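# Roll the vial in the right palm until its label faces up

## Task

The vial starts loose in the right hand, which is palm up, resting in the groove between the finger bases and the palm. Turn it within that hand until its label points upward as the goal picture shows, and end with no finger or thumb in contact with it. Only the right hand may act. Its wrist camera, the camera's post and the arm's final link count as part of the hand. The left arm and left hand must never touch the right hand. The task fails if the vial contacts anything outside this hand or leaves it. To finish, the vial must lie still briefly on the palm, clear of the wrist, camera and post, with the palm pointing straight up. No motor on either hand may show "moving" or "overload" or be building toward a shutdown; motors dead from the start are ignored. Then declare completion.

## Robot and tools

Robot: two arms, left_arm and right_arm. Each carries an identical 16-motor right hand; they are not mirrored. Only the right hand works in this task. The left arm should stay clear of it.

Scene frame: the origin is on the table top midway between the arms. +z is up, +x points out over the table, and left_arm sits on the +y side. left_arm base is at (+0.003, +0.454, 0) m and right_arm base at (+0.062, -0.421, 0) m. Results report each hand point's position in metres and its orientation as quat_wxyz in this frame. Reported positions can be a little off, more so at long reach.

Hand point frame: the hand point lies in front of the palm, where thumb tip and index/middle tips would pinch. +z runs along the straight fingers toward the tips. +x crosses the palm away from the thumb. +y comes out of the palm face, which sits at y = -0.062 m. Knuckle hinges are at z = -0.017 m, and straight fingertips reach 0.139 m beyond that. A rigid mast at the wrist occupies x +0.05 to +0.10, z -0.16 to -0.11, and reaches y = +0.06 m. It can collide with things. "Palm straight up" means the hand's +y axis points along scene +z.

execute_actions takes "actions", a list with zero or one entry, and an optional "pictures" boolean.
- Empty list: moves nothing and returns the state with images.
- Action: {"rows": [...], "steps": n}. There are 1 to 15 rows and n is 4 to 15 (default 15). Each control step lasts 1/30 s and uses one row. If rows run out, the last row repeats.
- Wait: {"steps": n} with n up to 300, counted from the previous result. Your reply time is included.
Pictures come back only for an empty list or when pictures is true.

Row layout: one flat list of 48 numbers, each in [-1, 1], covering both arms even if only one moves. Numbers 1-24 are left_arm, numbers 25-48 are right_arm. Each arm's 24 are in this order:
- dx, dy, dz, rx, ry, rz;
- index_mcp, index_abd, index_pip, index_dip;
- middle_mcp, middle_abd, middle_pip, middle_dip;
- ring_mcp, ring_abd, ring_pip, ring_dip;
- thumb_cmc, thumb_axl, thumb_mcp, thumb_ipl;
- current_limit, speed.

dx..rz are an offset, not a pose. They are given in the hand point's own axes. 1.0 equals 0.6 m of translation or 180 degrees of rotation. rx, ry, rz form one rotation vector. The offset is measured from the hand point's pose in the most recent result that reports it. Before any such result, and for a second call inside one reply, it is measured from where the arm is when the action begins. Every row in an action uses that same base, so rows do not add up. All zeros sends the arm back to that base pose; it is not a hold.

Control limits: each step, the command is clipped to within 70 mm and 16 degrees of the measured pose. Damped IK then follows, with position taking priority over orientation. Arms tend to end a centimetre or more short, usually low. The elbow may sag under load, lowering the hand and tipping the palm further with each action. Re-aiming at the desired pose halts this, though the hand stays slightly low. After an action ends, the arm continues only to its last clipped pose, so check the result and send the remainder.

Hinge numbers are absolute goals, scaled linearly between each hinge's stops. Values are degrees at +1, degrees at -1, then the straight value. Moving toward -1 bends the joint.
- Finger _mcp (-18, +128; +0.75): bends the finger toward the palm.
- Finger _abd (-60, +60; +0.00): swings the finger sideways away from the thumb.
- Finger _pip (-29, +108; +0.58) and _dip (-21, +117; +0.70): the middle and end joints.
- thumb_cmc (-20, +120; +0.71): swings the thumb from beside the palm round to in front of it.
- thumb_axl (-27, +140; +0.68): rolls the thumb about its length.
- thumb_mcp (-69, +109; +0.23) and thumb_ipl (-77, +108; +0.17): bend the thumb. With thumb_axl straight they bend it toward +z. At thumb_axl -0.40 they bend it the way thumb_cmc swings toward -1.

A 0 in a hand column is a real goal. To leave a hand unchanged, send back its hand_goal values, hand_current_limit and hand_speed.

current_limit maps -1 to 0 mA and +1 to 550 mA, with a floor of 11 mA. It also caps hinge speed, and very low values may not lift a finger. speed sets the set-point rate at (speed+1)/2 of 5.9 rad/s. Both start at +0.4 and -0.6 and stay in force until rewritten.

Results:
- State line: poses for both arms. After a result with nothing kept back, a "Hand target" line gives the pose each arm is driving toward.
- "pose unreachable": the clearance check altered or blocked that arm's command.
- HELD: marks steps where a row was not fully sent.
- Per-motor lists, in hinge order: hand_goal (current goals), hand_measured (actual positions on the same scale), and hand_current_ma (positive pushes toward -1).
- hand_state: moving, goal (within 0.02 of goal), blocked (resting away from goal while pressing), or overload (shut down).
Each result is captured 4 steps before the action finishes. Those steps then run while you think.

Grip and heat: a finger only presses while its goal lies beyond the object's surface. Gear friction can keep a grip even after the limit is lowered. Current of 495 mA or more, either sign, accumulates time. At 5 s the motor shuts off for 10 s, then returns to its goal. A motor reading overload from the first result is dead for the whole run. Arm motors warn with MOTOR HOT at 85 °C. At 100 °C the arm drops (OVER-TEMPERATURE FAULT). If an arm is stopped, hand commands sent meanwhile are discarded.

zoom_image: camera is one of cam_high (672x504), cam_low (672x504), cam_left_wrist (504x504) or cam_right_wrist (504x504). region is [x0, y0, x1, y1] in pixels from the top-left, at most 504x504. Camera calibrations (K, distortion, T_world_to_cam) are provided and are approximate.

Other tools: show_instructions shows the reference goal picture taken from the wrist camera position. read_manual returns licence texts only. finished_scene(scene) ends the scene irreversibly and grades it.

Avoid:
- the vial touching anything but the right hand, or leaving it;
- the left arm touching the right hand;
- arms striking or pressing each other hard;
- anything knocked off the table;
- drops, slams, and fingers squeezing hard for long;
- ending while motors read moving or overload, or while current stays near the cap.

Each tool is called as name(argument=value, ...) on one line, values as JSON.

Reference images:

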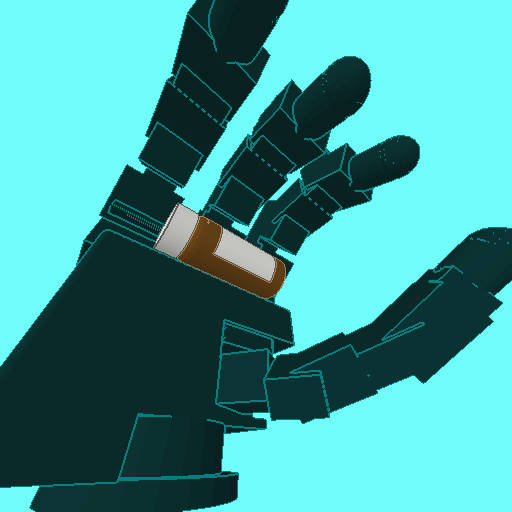

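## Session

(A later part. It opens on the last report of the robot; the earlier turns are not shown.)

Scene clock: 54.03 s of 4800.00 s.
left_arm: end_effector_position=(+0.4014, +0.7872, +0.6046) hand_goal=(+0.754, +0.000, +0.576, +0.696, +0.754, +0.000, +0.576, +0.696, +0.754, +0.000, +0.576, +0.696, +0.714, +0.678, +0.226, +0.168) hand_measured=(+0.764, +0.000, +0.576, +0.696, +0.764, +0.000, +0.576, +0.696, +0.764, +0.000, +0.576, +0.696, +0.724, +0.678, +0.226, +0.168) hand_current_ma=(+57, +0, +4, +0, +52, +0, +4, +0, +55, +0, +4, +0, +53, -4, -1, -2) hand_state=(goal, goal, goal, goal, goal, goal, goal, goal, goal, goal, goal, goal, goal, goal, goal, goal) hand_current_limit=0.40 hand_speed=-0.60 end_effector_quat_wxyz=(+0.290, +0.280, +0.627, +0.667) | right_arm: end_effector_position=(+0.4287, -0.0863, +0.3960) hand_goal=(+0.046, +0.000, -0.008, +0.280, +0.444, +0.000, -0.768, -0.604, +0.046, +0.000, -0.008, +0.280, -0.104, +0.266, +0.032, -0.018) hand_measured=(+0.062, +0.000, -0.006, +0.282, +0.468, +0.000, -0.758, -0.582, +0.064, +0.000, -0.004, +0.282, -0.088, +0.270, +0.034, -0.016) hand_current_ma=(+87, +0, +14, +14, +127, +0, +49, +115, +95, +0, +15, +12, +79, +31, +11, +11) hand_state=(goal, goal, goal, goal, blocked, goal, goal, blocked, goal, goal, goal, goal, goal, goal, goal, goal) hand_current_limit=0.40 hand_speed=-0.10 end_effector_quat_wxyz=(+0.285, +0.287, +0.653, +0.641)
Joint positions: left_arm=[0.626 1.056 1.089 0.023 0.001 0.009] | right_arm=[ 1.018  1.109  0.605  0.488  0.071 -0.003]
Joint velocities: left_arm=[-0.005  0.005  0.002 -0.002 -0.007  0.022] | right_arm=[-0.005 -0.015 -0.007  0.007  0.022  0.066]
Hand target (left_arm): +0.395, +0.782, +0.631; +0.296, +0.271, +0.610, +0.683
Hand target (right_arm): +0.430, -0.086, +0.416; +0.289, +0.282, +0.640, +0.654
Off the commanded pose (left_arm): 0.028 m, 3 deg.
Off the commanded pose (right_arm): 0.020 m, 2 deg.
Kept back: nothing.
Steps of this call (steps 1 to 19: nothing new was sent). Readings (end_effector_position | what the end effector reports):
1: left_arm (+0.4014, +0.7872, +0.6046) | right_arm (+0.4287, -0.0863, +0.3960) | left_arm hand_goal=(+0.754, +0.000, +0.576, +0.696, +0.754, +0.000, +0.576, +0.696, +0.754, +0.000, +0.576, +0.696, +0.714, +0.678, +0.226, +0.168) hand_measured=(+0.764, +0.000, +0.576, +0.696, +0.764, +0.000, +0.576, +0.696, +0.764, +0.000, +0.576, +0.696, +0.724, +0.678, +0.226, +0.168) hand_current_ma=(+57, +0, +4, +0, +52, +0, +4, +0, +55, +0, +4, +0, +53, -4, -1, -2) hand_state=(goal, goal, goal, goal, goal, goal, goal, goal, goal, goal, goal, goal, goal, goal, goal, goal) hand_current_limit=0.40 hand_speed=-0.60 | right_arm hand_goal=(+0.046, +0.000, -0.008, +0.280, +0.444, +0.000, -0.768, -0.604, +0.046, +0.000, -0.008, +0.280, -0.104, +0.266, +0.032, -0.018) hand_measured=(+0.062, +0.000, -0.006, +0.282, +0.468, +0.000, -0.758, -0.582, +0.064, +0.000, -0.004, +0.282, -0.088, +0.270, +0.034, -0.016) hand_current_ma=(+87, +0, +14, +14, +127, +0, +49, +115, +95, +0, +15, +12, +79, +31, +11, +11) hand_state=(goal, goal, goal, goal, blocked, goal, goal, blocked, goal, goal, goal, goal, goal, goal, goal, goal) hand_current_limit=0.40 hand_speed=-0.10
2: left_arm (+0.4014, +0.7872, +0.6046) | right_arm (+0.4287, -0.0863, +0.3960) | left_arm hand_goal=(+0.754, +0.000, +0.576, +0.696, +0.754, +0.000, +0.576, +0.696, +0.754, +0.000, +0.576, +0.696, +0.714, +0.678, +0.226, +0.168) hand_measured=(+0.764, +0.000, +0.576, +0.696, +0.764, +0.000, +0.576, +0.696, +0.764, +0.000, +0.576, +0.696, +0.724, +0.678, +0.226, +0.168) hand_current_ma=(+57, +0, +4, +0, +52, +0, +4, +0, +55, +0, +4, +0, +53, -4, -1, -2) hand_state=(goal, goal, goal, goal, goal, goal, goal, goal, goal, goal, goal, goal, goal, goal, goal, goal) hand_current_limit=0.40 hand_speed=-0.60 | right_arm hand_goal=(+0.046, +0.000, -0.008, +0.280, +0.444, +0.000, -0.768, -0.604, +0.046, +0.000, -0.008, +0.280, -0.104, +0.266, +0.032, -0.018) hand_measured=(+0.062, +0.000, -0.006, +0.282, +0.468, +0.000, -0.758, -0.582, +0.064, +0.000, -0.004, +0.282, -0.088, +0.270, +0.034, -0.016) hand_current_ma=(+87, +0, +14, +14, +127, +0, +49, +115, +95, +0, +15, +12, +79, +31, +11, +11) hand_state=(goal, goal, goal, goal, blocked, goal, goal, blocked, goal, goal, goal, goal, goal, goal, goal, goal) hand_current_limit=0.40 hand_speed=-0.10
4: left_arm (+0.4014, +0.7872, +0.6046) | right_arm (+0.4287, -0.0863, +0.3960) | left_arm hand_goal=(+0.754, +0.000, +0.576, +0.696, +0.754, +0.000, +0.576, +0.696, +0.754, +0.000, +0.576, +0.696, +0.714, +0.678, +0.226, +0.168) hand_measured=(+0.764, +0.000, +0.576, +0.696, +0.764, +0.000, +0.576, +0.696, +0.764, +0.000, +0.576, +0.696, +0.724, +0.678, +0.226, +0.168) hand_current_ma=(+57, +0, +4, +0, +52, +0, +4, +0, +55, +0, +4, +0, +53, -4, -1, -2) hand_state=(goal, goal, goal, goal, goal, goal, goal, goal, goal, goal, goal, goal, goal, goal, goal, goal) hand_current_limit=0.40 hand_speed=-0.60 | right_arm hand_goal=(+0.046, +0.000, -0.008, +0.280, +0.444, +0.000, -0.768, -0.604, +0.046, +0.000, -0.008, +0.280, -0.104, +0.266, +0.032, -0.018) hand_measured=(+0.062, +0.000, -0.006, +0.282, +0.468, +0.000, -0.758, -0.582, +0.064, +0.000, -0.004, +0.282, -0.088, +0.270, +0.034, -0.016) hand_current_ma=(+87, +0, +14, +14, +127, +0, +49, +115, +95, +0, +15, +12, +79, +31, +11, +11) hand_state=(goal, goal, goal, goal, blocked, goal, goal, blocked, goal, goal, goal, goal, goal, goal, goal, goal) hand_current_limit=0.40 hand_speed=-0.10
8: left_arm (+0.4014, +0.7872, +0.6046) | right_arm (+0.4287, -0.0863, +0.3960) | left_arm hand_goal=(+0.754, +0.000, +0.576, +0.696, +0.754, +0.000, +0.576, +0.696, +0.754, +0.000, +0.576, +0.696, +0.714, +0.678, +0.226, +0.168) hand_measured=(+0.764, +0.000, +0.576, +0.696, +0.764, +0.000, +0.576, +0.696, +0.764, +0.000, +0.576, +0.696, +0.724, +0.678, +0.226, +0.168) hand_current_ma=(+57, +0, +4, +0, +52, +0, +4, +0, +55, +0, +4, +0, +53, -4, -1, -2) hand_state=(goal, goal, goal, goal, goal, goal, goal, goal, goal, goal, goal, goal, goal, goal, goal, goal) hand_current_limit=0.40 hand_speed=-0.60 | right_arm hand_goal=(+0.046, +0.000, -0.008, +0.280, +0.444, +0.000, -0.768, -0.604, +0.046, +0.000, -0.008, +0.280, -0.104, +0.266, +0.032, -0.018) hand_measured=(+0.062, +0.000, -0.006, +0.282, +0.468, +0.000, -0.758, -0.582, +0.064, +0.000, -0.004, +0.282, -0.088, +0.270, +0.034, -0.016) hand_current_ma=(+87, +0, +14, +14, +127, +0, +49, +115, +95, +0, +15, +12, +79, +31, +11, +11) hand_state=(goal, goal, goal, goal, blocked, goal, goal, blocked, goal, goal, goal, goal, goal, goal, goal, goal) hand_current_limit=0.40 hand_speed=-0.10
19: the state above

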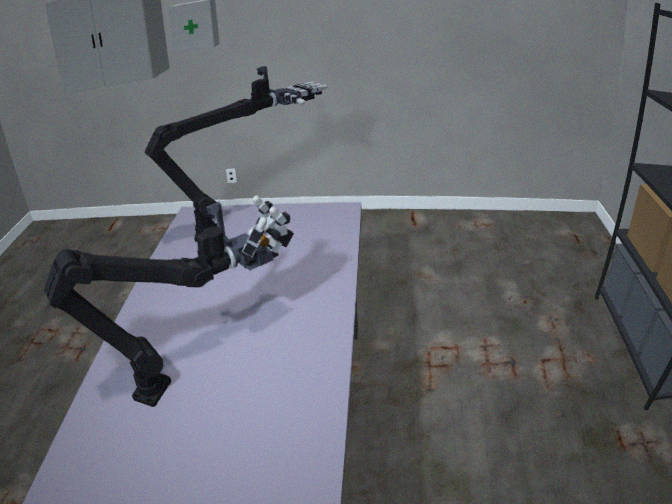

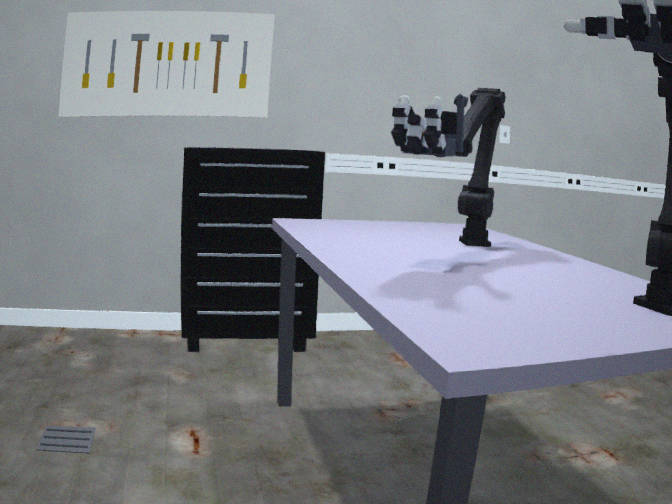

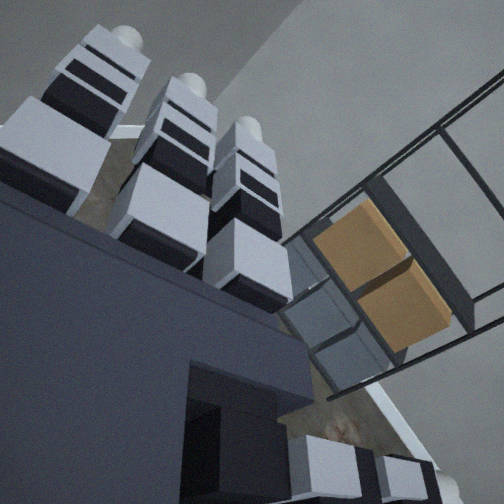

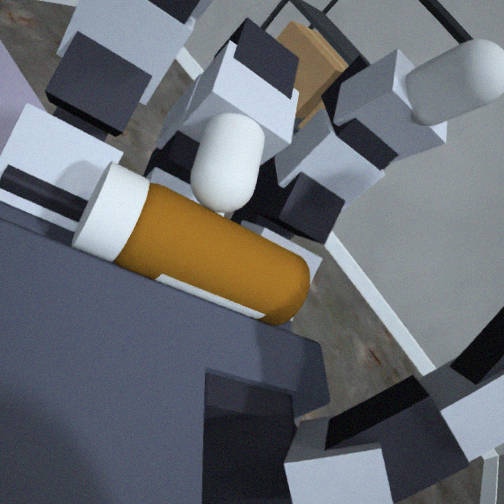

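execute_actions(actions=[{"rows": [
[0.0002,0.0463,-0.0099,-0.0163,0.0003,-0.0002,0.754,0,0.576,0.696,0.754,0,0.576,0.696,0.754,0,0.576,0.696,0.714,0.678,0.226,0.168,0.4,-0.6,0,0.0333,0.0025,-0.01235,0.0004,0.001,0.046,0,-0.008,0.28,0.435,0,-0.758,-0.629,0.046,0,-0.008,0.28,-0.104,0.266,0.032,-0.018,0.4,-0.1],
[0.0002,0.0463,-0.0099,-0.0163,0.0003,-0.0002,0.754,0,0.576,0.696,0.754,0,0.576,0.696,0.754,0,0.576,0.696,0.714,0.678,0.226,0.168,0.4,-0.6,0,0.0333,0.0025,-0.01235,0.0004,0.001,0.046,0,-0.008,0.28,0.426,0,-0.747,-0.653,0.046,0,-0.008,0.28,-0.104,0.266,0.032,-0.018,0.4,-0.1],
[0.0002,0.0463,-0.0099,-0.0163,0.0003,-0.0002,0.754,0,0.576,0.696,0.754,0,0.576,0.696,0.754,0,0.576,0.696,0.714,0.678,0.226,0.168,0.4,-0.6,0,0.0333,0.0025,-0.01235,0.0004,0.001,0.046,0,-0.008,0.28,0.417,0,-0.737,-0.678,0.046,0,-0.008,0.28,-0.104,0.266,0.032,-0.018,0.4,-0.1],
[0.0002,0.0463,-0.0099,-0.0163,0.0003,-0.0002,0.754,0,0.576,0.696,0.754,0,0.576,0.696,0.754,0,0.576,0.696,0.714,0.678,0.226,0.168,0.4,-0.6,0,0.0333,0.0025,-0.01235,0.0004,0.001,0.046,0,-0.008,0.28,0.407,0,-0.726,-0.703,0.046,0,-0.008,0.28,-0.104,0.266,0.032,-0.018,0.4,-0.1],
[0.0002,0.0463,-0.0099,-0.0163,0.0003,-0.0002,0.754,0,0.576,0.696,0.754,0,0.576,0.696,0.754,0,0.576,0.696,0.714,0.678,0.226,0.168,0.4,-0.6,0,0.0333,0.0025,-0.01235,0.0004,0.001,0.046,0,-0.008,0.28,0.398,0,-0.715,-0.727,0.046,0,-0.008,0.28,-0.104,0.266,0.032,-0.018,0.4,-0.1],
[0.0002,0.0463,-0.0099,-0.0163,0.0003,-0.0002,0.754,0,0.576,0.696,0.754,0,0.576,0.696,0.754,0,0.576,0.696,0.714,0.678,0.226,0.168,0.4,-0.6,0,0.0333,0.0025,-0.01235,0.0004,0.001,0.046,0,-0.008,0.28,0.389,0,-0.704,-0.752,0.046,0,-0.008,0.28,-0.104,0.266,0.032,-0.018,0.4,-0.1],
[0.0002,0.0463,-0.0099,-0.0163,0.0003,-0.0002,0.754,0,0.576,0.696,0.754,0,0.576,0.696,0.754,0,0.576,0.696,0.714,0.678,0.226,0.168,0.4,-0.6,0,0.0333,0.0025,-0.01235,0.0004,0.001,0.046,0,-0.008,0.28,0.378,0,-0.697,-0.777,0.046,0,-0.008,0.28,-0.104,0.266,0.032,-0.018,0.4,-0.1],
[0.0002,0.0463,-0.0099,-0.0163,0.0003,-0.0002,0.754,0,0.576,0.696,0.754,0,0.576,0.696,0.754,0,0.576,0.696,0.714,0.678,0.226,0.168,0.4,-0.6,0,0.0333,0.0025,-0.01235,0.0004,0.001,0.046,0,-0.008,0.28,0.367,0,-0.690,-0.802,0.046,0,-0.008,0.28,-0.104,0.266,0.032,-0.018,0.4,-0.1],
[0.0002,0.0463,-0.0099,-0.0163,0.0003,-0.0002,0.754,0,0.576,0.696,0.754,0,0.576,0.696,0.754,0,0.576,0.696,0.714,0.678,0.226,0.168,0.4,-0.6,0,0.0333,0.0025,-0.01235,0.0004,0.001,0.046,0,-0.008,0.28,0.356,0,-0.683,-0.827,0.046,0,-0.008,0.28,-0.104,0.266,0.032,-0.018,0.4,-0.1],
[0.0002,0.0463,-0.0099,-0.0163,0.0003,-0.0002,0.754,0,0.576,0.696,0.754,0,0.576,0.696,0.754,0,0.576,0.696,0.714,0.678,0.226,0.168,0.4,-0.6,0,0.0333,0.0025,-0.01235,0.0004,0.001,0.046,0,-0.008,0.28,0.345,0,-0.676,-0.852,0.046,0,-0.008,0.28,-0.104,0.266,0.032,-0.018,0.4,-0.1],
[0.0002,0.0463,-0.0099,-0.0163,0.0003,-0.0002,0.754,0,0.576,0.696,0.754,0,0.576,0.696,0.754,0,0.576,0.696,0.714,0.678,0.226,0.168,0.4,-0.6,0,0.0333,0.0025,-0.01235,0.0004,0.001,0.046,0,-0.008,0.28,0.334,0,-0.669,-0.877,0.046,0,-0.008,0.28,-0.104,0.266,0.032,-0.018,0.4,-0.1]
], "steps": 11}])

execute_actions(actions=[{"steps": 10}], pictures=true)

Scene clock: 55.60 s of 4800.00 s.
left_arm: end_effector_position=(+0.4014, +0.7872, +0.6046) hand_goal=(+0.754, +0.000, +0.576, +0.696, +0.754, +0.000, +0.576, +0.696, +0.754, +0.000, +0.576, +0.696, +0.714, +0.678, +0.226, +0.168) hand_measured=(+0.764, +0.000, +0.576, +0.696, +0.764, +0.000, +0.576, +0.696, +0.764, +0.000, +0.576, +0.696, +0.724, +0.678, +0.226, +0.168) hand_current_ma=(+57, +0, +4, +0, +52, +0, +4, +0, +55, +0, +4, +0, +53, -4, -1, -2) hand_state=(goal, goal, goal, goal, goal, goal, goal, goal, goal, goal, goal, goal, goal, goal, goal, goal) hand_current_limit=0.40 hand_speed=-0.60 end_effector_quat_wxyz=(+0.290, +0.280, +0.627, +0.667) | right_arm: end_effector_position=(+0.4287, -0.0863, +0.3960) hand_goal=(+0.046, +0.000, -0.008, +0.280, +0.378, +0.000, -0.696, -0.776, +0.046, +0.000, -0.008, +0.280, -0.104, +0.266, +0.032, -0.018) hand_measured=(+0.062, +0.000, -0.006, +0.282, +0.430, +0.000, -0.704, -0.688, +0.064, +0.000, -0.004, +0.282, -0.088, +0.270, +0.034, -0.016) hand_current_ma=(+87, +0, +14, +14, +156, +0, +65, +177, +95, +0, +15, +12, +79, +31, +11, +11) hand_state=(goal, goal, goal, goal, moving, goal, moving, moving, goal, goal, goal, goal, goal, goal, goal, goal) hand_current_limit=0.40 hand_speed=-0.10 end_effector_quat_wxyz=(+0.285, +0.287, +0.653, +0.641)
Joint positions: left_arm=[0.626 1.056 1.089 0.023 0.001 0.009] | right_arm=[ 1.018  1.109  0.605  0.488  0.071 -0.003]
Joint velocities: left_arm=[-0.005  0.005  0.022  0.017  0.037  0.081] | right_arm=[-0.005 -0.015  0.007 -0.007 -0.007 -0.007]
Steps of this call (steps 1 to 40: nothing new was sent; steps 41 to 47: the first 7 steps of this action). Readings (end_effector_position | what the end effector reports):
41: left_arm (+0.4014, +0.7872, +0.6046) | right_arm (+0.4287, -0.0863, +0.3960) | left_arm hand_goal=(+0.754, +0.000, +0.576, +0.696, +0.754, +0.000, +0.576, +0.696, +0.754, +0.000, +0.576, +0.696, +0.714, +0.678, +0.226, +0.168) hand_measured=(+0.764, +0.000, +0.576, +0.696, +0.764, +0.000, +0.576, +0.696, +0.764, +0.000, +0.576, +0.696, +0.724, +0.678, +0.226, +0.168) hand_current_ma=(+57, +0, +4, +0, +52, +0, +4, +0, +55, +0, +4, +0, +53, -4, -1, -2) hand_state=(goal, goal, goal, goal, goal, goal, goal, goal, goal, goal, goal, goal, goal, goal, goal, goal) hand_current_limit=0.40 hand_speed=-0.60 | right_arm hand_goal=(+0.046, +0.000, -0.008, +0.280, +0.436, +0.000, -0.758, -0.628, +0.046, +0.000, -0.008, +0.280, -0.104, +0.266, +0.032, -0.018) hand_measured=(+0.062, +0.000, -0.006, +0.282, +0.468, +0.000, -0.758, -0.582, +0.064, +0.000, -0.004, +0.282, -0.088, +0.270, +0.034, -0.016) hand_current_ma=(+87, +0, +14, +14, +127, +0, +49, +115, +95, +0, +15, +12, +79, +31, +11, +11) hand_state=(goal, goal, goal, goal, moving, goal, moving, moving, goal, goal, goal, goal, goal, goal, goal, goal) hand_current_limit=0.40 hand_speed=-0.10
42: left_arm (+0.4014, +0.7872, +0.6046) | right_arm (+0.4287, -0.0863, +0.3960) | left_arm hand_goal=(+0.754, +0.000, +0.576, +0.696, +0.754, +0.000, +0.576, +0.696, +0.754, +0.000, +0.576, +0.696, +0.714, +0.678, +0.226, +0.168) hand_measured=(+0.764, +0.000, +0.576, +0.696, +0.764, +0.000, +0.576, +0.696, +0.764, +0.000, +0.576, +0.696, +0.724, +0.678, +0.226, +0.168) hand_current_ma=(+57, +0, +4, +0, +52, +0, +4, +0, +55, +0, +4, +0, +53, -4, -1, -2) hand_state=(goal, goal, goal, goal, goal, goal, goal, goal, goal, goal, goal, goal, goal, goal, goal, goal) hand_current_limit=0.40 hand_speed=-0.60 | right_arm hand_goal=(+0.046, +0.000, -0.008, +0.280, +0.426, +0.000, -0.746, -0.652, +0.046, +0.000, -0.008, +0.280, -0.104, +0.266, +0.032, -0.018) hand_measured=(+0.062, +0.000, -0.006, +0.282, +0.468, +0.000, -0.758, -0.582, +0.064, +0.000, -0.004, +0.282, -0.088, +0.270, +0.034, -0.016) hand_current_ma=(+87, +0, +14, +14, +149, +0, +28, +180, +95, +0, +15, +12, +79, +31, +11, +11) hand_state=(goal, goal, goal, goal, moving, goal, moving, moving, goal, goal, goal, goal, goal, goal, goal, goal) hand_current_limit=0.40 hand_speed=-0.10
44: left_arm (+0.4014, +0.7872, +0.6046) | right_arm (+0.4287, -0.0863, +0.3960) | left_arm hand_goal=(+0.754, +0.000, +0.576, +0.696, +0.754, +0.000, +0.576, +0.696, +0.754, +0.000, +0.576, +0.696, +0.714, +0.678, +0.226, +0.168) hand_measured=(+0.764, +0.000, +0.576, +0.696, +0.764, +0.000, +0.576, +0.696, +0.764, +0.000, +0.576, +0.696, +0.724, +0.678, +0.226, +0.168) hand_current_ma=(+57, +0, +4, +0, +52, +0, +4, +0, +55, +0, +4, +0, +53, -4, -1, -2) hand_state=(goal, goal, goal, goal, goal, goal, goal, goal, goal, goal, goal, goal, goal, goal, goal, goal) hand_current_limit=0.40 hand_speed=-0.60 | right_arm hand_goal=(+0.046, +0.000, -0.008, +0.280, +0.408, +0.000, -0.726, -0.702, +0.046, +0.000, -0.008, +0.280, -0.104, +0.266, +0.032, -0.018) hand_measured=(+0.062, +0.000, -0.006, +0.282, +0.454, +0.000, -0.740, -0.618, +0.064, +0.000, -0.004, +0.282, -0.088, +0.270, +0.034, -0.016) hand_current_ma=(+87, +0, +14, +14, +148, +0, +51, +173, +95, +0, +15, +12, +79, +31, +11, +11) hand_state=(goal, goal, goal, goal, moving, goal, moving, moving, goal, goal, goal, goal, goal, goal, goal, goal) hand_current_limit=0.40 hand_speed=-0.10
47: the state above

Scene clock: 55.93 s of 4800.00 s.
left_arm: end_effector_position=(+0.4014, +0.7872, +0.6046) hand_goal=(+0.754, +0.000, +0.576, +0.696, +0.754, +0.000, +0.576, +0.696, +0.754, +0.000, +0.576, +0.696, +0.714, +0.678, +0.226, +0.168) hand_measured=(+0.764, +0.000, +0.576, +0.696, +0.764, +0.000, +0.576, +0.696, +0.764, +0.000, +0.576, +0.696, +0.724, +0.678, +0.226, +0.168) hand_current_ma=(+57, +0, +4, +0, +52, +0, +4, +0, +55, +0, +4, +0, +53, -4, -1, -2) hand_state=(goal, goal, goal, goal, goal, goal, goal, goal, goal, goal, goal, goal, goal, goal, goal, goal) hand_current_limit=0.40 hand_speed=-0.60 end_effector_quat_wxyz=(+0.290, +0.280, +0.627, +0.667) | right_arm: end_effector_position=(+0.4287, -0.0863, +0.3960) hand_goal=(+0.046, +0.000, -0.008, +0.280, +0.334, +0.000, -0.668, -0.876, +0.046, +0.000, -0.008, +0.280, -0.104, +0.266, +0.032, -0.018) hand_measured=(+0.062, +0.000, -0.006, +0.282, +0.368, +0.000, -0.644, -0.842, +0.064, +0.000, -0.004, +0.282, -0.088, +0.270, +0.034, -0.016) hand_current_ma=(+87, +0, +14, +14, +183, +0, +118, +168, +95, +0, +15, +12, +79, +31, +11, +11) hand_state=(goal, goal, goal, goal, blocked, goal, blocked, blocked, goal, goal, goal, goal, goal, goal, goal, goal) hand_current_limit=0.40 hand_speed=-0.10 end_effector_quat_wxyz=(+0.285, +0.287, +0.653, +0.641)
Joint positions: left_arm=[0.626 1.056 1.089 0.023 0.001 0.009] | right_arm=[ 1.018  1.109  0.605  0.488  0.071 -0.003]
Joint velocities: left_arm=[ 0.005 -0.005 -0.012  0.002 -0.007  0.007] | right_arm=[ 0.005 -0.005 -0.007  0.017 -0.022 -0.066]
Hand target (left_arm): +0.395, +0.782, +0.631; +0.296, +0.271, +0.610, +0.683
Hand target (right_arm): +0.430, -0.086, +0.416; +0.289, +0.282, +0.640, +0.654
Off the commanded pose (left_arm): 0.028 m, 3 deg.
Off the commanded pose (right_arm): 0.020 m, 2 deg.
Kept back: nothing.
Steps of this call (steps 1 to 4: the last 4 steps of your previous action; steps 5 to 10: nothing new was sent). Readings (end_effector_position | what the end effector reports):
1: left_arm (+0.4014, +0.7872, +0.6046) | right_arm (+0.4287, -0.0863, +0.3960) | left_arm hand_goal=(+0.754, +0.000, +0.576, +0.696, +0.754, +0.000, +0.576, +0.696, +0.754, +0.000, +0.576, +0.696, +0.714, +0.678, +0.226, +0.168) hand_measured=(+0.764, +0.000, +0.576, +0.696, +0.764, +0.000, +0.576, +0.696, +0.764, +0.000, +0.576, +0.696, +0.724, +0.678, +0.226, +0.168) hand_current_ma=(+57, +0, +4, +0, +52, +0, +4, +0, +55, +0, +4, +0, +53, -4, -1, -2) hand_state=(goal, goal, goal, goal, goal, goal, goal, goal, goal, goal, goal, goal, goal, goal, goal, goal) hand_current_limit=0.40 hand_speed=-0.60 | right_arm hand_goal=(+0.046, +0.000, -0.008, +0.280, +0.368, +0.000, -0.690, -0.802, +0.046, +0.000, -0.008, +0.280, -0.104, +0.266, +0.032, -0.018) hand_measured=(+0.062, +0.000, -0.006, +0.282, +0.420, +0.000, -0.694, -0.712, +0.064, +0.000, -0.004, +0.282, -0.088, +0.270, +0.034, -0.016) hand_current_ma=(+87, +0, +14, +14, +172, +0, +71, +173, +95, +0, +15, +12, +79, +31, +11, +11) hand_state=(goal, goal, goal, goal, moving, goal, moving, moving, goal, goal, goal, goal, goal, goal, goal, goal) hand_current_limit=0.40 hand_speed=-0.10
2: left_arm (+0.4014, +0.7872, +0.6046) | right_arm (+0.4287, -0.0863, +0.3960) | left_arm hand_goal=(+0.754, +0.000, +0.576, +0.696, +0.754, +0.000, +0.576, +0.696, +0.754, +0.000, +0.576, +0.696, +0.714, +0.678, +0.226, +0.168) hand_measured=(+0.764, +0.000, +0.576, +0.696, +0.764, +0.000, +0.576, +0.696, +0.764, +0.000, +0.576, +0.696, +0.724, +0.678, +0.226, +0.168) hand_current_ma=(+57, +0, +4, +0, +52, +0, +4, +0, +55, +0, +4, +0, +53, -4, -1, -2) hand_state=(goal, goal, goal, goal, goal, goal, goal, goal, goal, goal, goal, goal, goal, goal, goal, goal) hand_current_limit=0.40 hand_speed=-0.60 | right_arm hand_goal=(+0.046, +0.000, -0.008, +0.280, +0.356, +0.000, -0.682, -0.826, +0.046, +0.000, -0.008, +0.280, -0.104, +0.266, +0.032, -0.018) hand_measured=(+0.062, +0.000, -0.006, +0.282, +0.412, +0.000, -0.684, -0.734, +0.064, +0.000, -0.004, +0.282, -0.088, +0.270, +0.034, -0.016) hand_current_ma=(+87, +0, +14, +14, +175, +0, +90, +193, +95, +0, +15, +12, +79, +31, +11, +11) hand_state=(goal, goal, goal, goal, moving, goal, moving, moving, goal, goal, goal, goal, goal, goal, goal, goal) hand_current_limit=0.40 hand_speed=-0.10
4: left_arm (+0.4014, +0.7872, +0.6046) | right_arm (+0.4287, -0.0863, +0.3960) | left_arm hand_goal=(+0.754, +0.000, +0.576, +0.696, +0.754, +0.000, +0.576, +0.696, +0.754, +0.000, +0.576, +0.696, +0.714, +0.678, +0.226, +0.168) hand_measured=(+0.764, +0.000, +0.576, +0.696, +0.764, +0.000, +0.576, +0.696, +0.764, +0.000, +0.576, +0.696, +0.724, +0.678, +0.226, +0.168) hand_current_ma=(+57, +0, +4, +0, +52, +0, +4, +0, +55, +0, +4, +0, +53, -4, -1, -2) hand_state=(goal, goal, goal, goal, goal, goal, goal, goal, goal, goal, goal, goal, goal, goal, goal, goal) hand_current_limit=0.40 hand_speed=-0.60 | right_arm hand_goal=(+0.046, +0.000, -0.008, +0.280, +0.334, +0.000, -0.668, -0.876, +0.046, +0.000, -0.008, +0.280, -0.104, +0.266, +0.032, -0.018) hand_measured=(+0.062, +0.000, -0.006, +0.282, +0.392, +0.000, -0.666, -0.780, +0.064, +0.000, -0.004, +0.282, -0.088, +0.270, +0.034, -0.016) hand_current_ma=(+87, +0, +14, +14, +190, +0, +106, +198, +95, +0, +15, +12, +79, +31, +11, +11) hand_state=(goal, goal, goal, goal, moving, goal, moving, moving, goal, goal, goal, goal, goal, goal, goal, goal) hand_current_limit=0.40 hand_speed=-0.10
8: left_arm (+0.4014, +0.7872, +0.6046) | right_arm (+0.4287, -0.0863, +0.3960) | left_arm hand_goal=(+0.754, +0.000, +0.576, +0.696, +0.754, +0.000, +0.576, +0.696, +0.754, +0.000, +0.576, +0.696, +0.714, +0.678, +0.226, +0.168) hand_measured=(+0.764, +0.000, +0.576, +0.696, +0.764, +0.000, +0.576, +0.696, +0.764, +0.000, +0.576, +0.696, +0.724, +0.678, +0.226, +0.168) hand_current_ma=(+57, +0, +4, +0, +52, +0, +4, +0, +55, +0, +4, +0, +53, -4, -1, -2) hand_state=(goal, goal, goal, goal, goal, goal, goal, goal, goal, goal, goal, goal, goal, goal, goal, goal) hand_current_limit=0.40 hand_speed=-0.60 | right_arm hand_goal=(+0.046, +0.000, -0.008, +0.280, +0.334, +0.000, -0.668, -0.876, +0.046, +0.000, -0.008, +0.280, -0.104, +0.266, +0.032, -0.018) hand_measured=(+0.062, +0.000, -0.006, +0.282, +0.368, +0.000, -0.646, -0.842, +0.064, +0.000, -0.004, +0.282, -0.088, +0.270, +0.034, -0.016) hand_current_ma=(+87, +0, +14, +14, +184, +0, +118, +155, +95, +0, +15, +12, +79, +31, +11, +11) hand_state=(goal, goal, goal, goal, moving, goal, blocked, moving, goal, goal, goal, goal, goal, goal, goal, goal) hand_current_limit=0.40 hand_speed=-0.10
10: the state above

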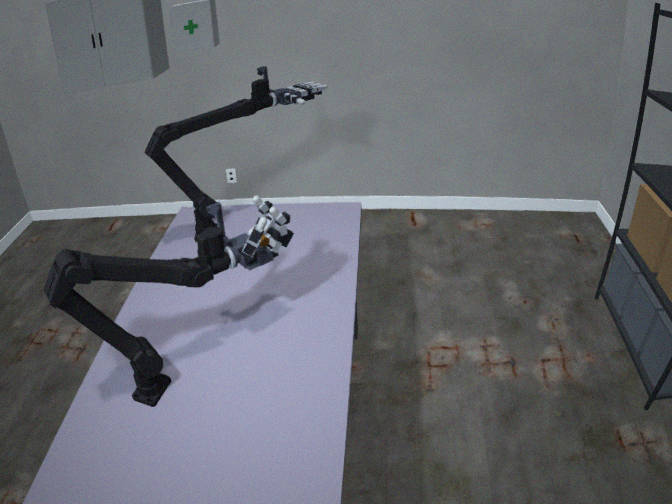

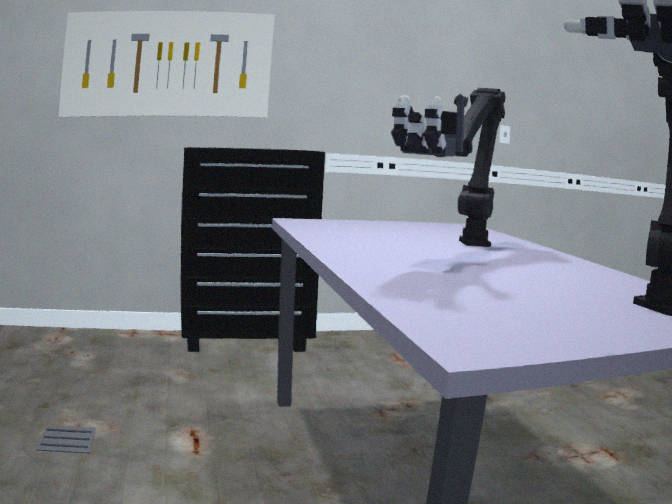

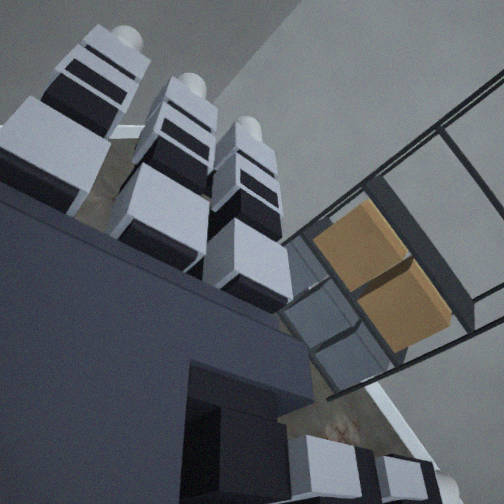

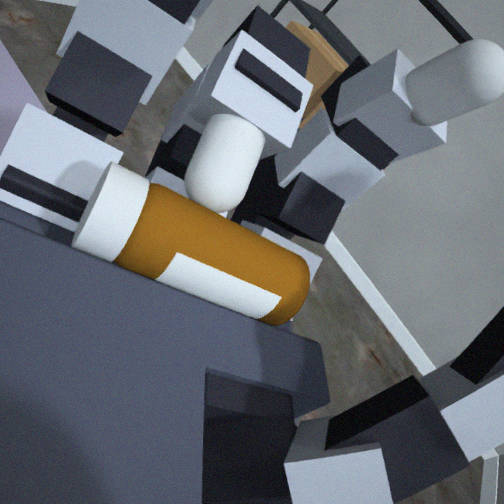

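zoom_image(camera="cam_right_wrist", region=[60, 140, 340, 350])

Region (60, 140, 340, 350) of cam_right_wrist's 504x504 image, scaled by 1.800, with more detail than that image has; it fills the top 378 rows of this view, and the rest is white.

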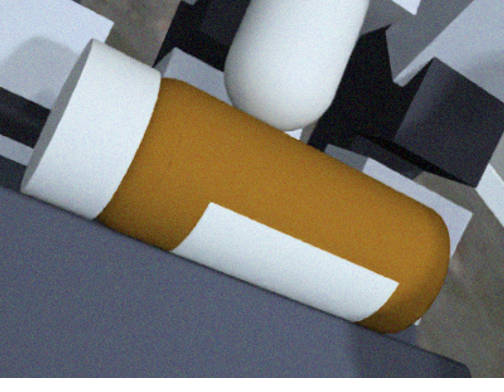

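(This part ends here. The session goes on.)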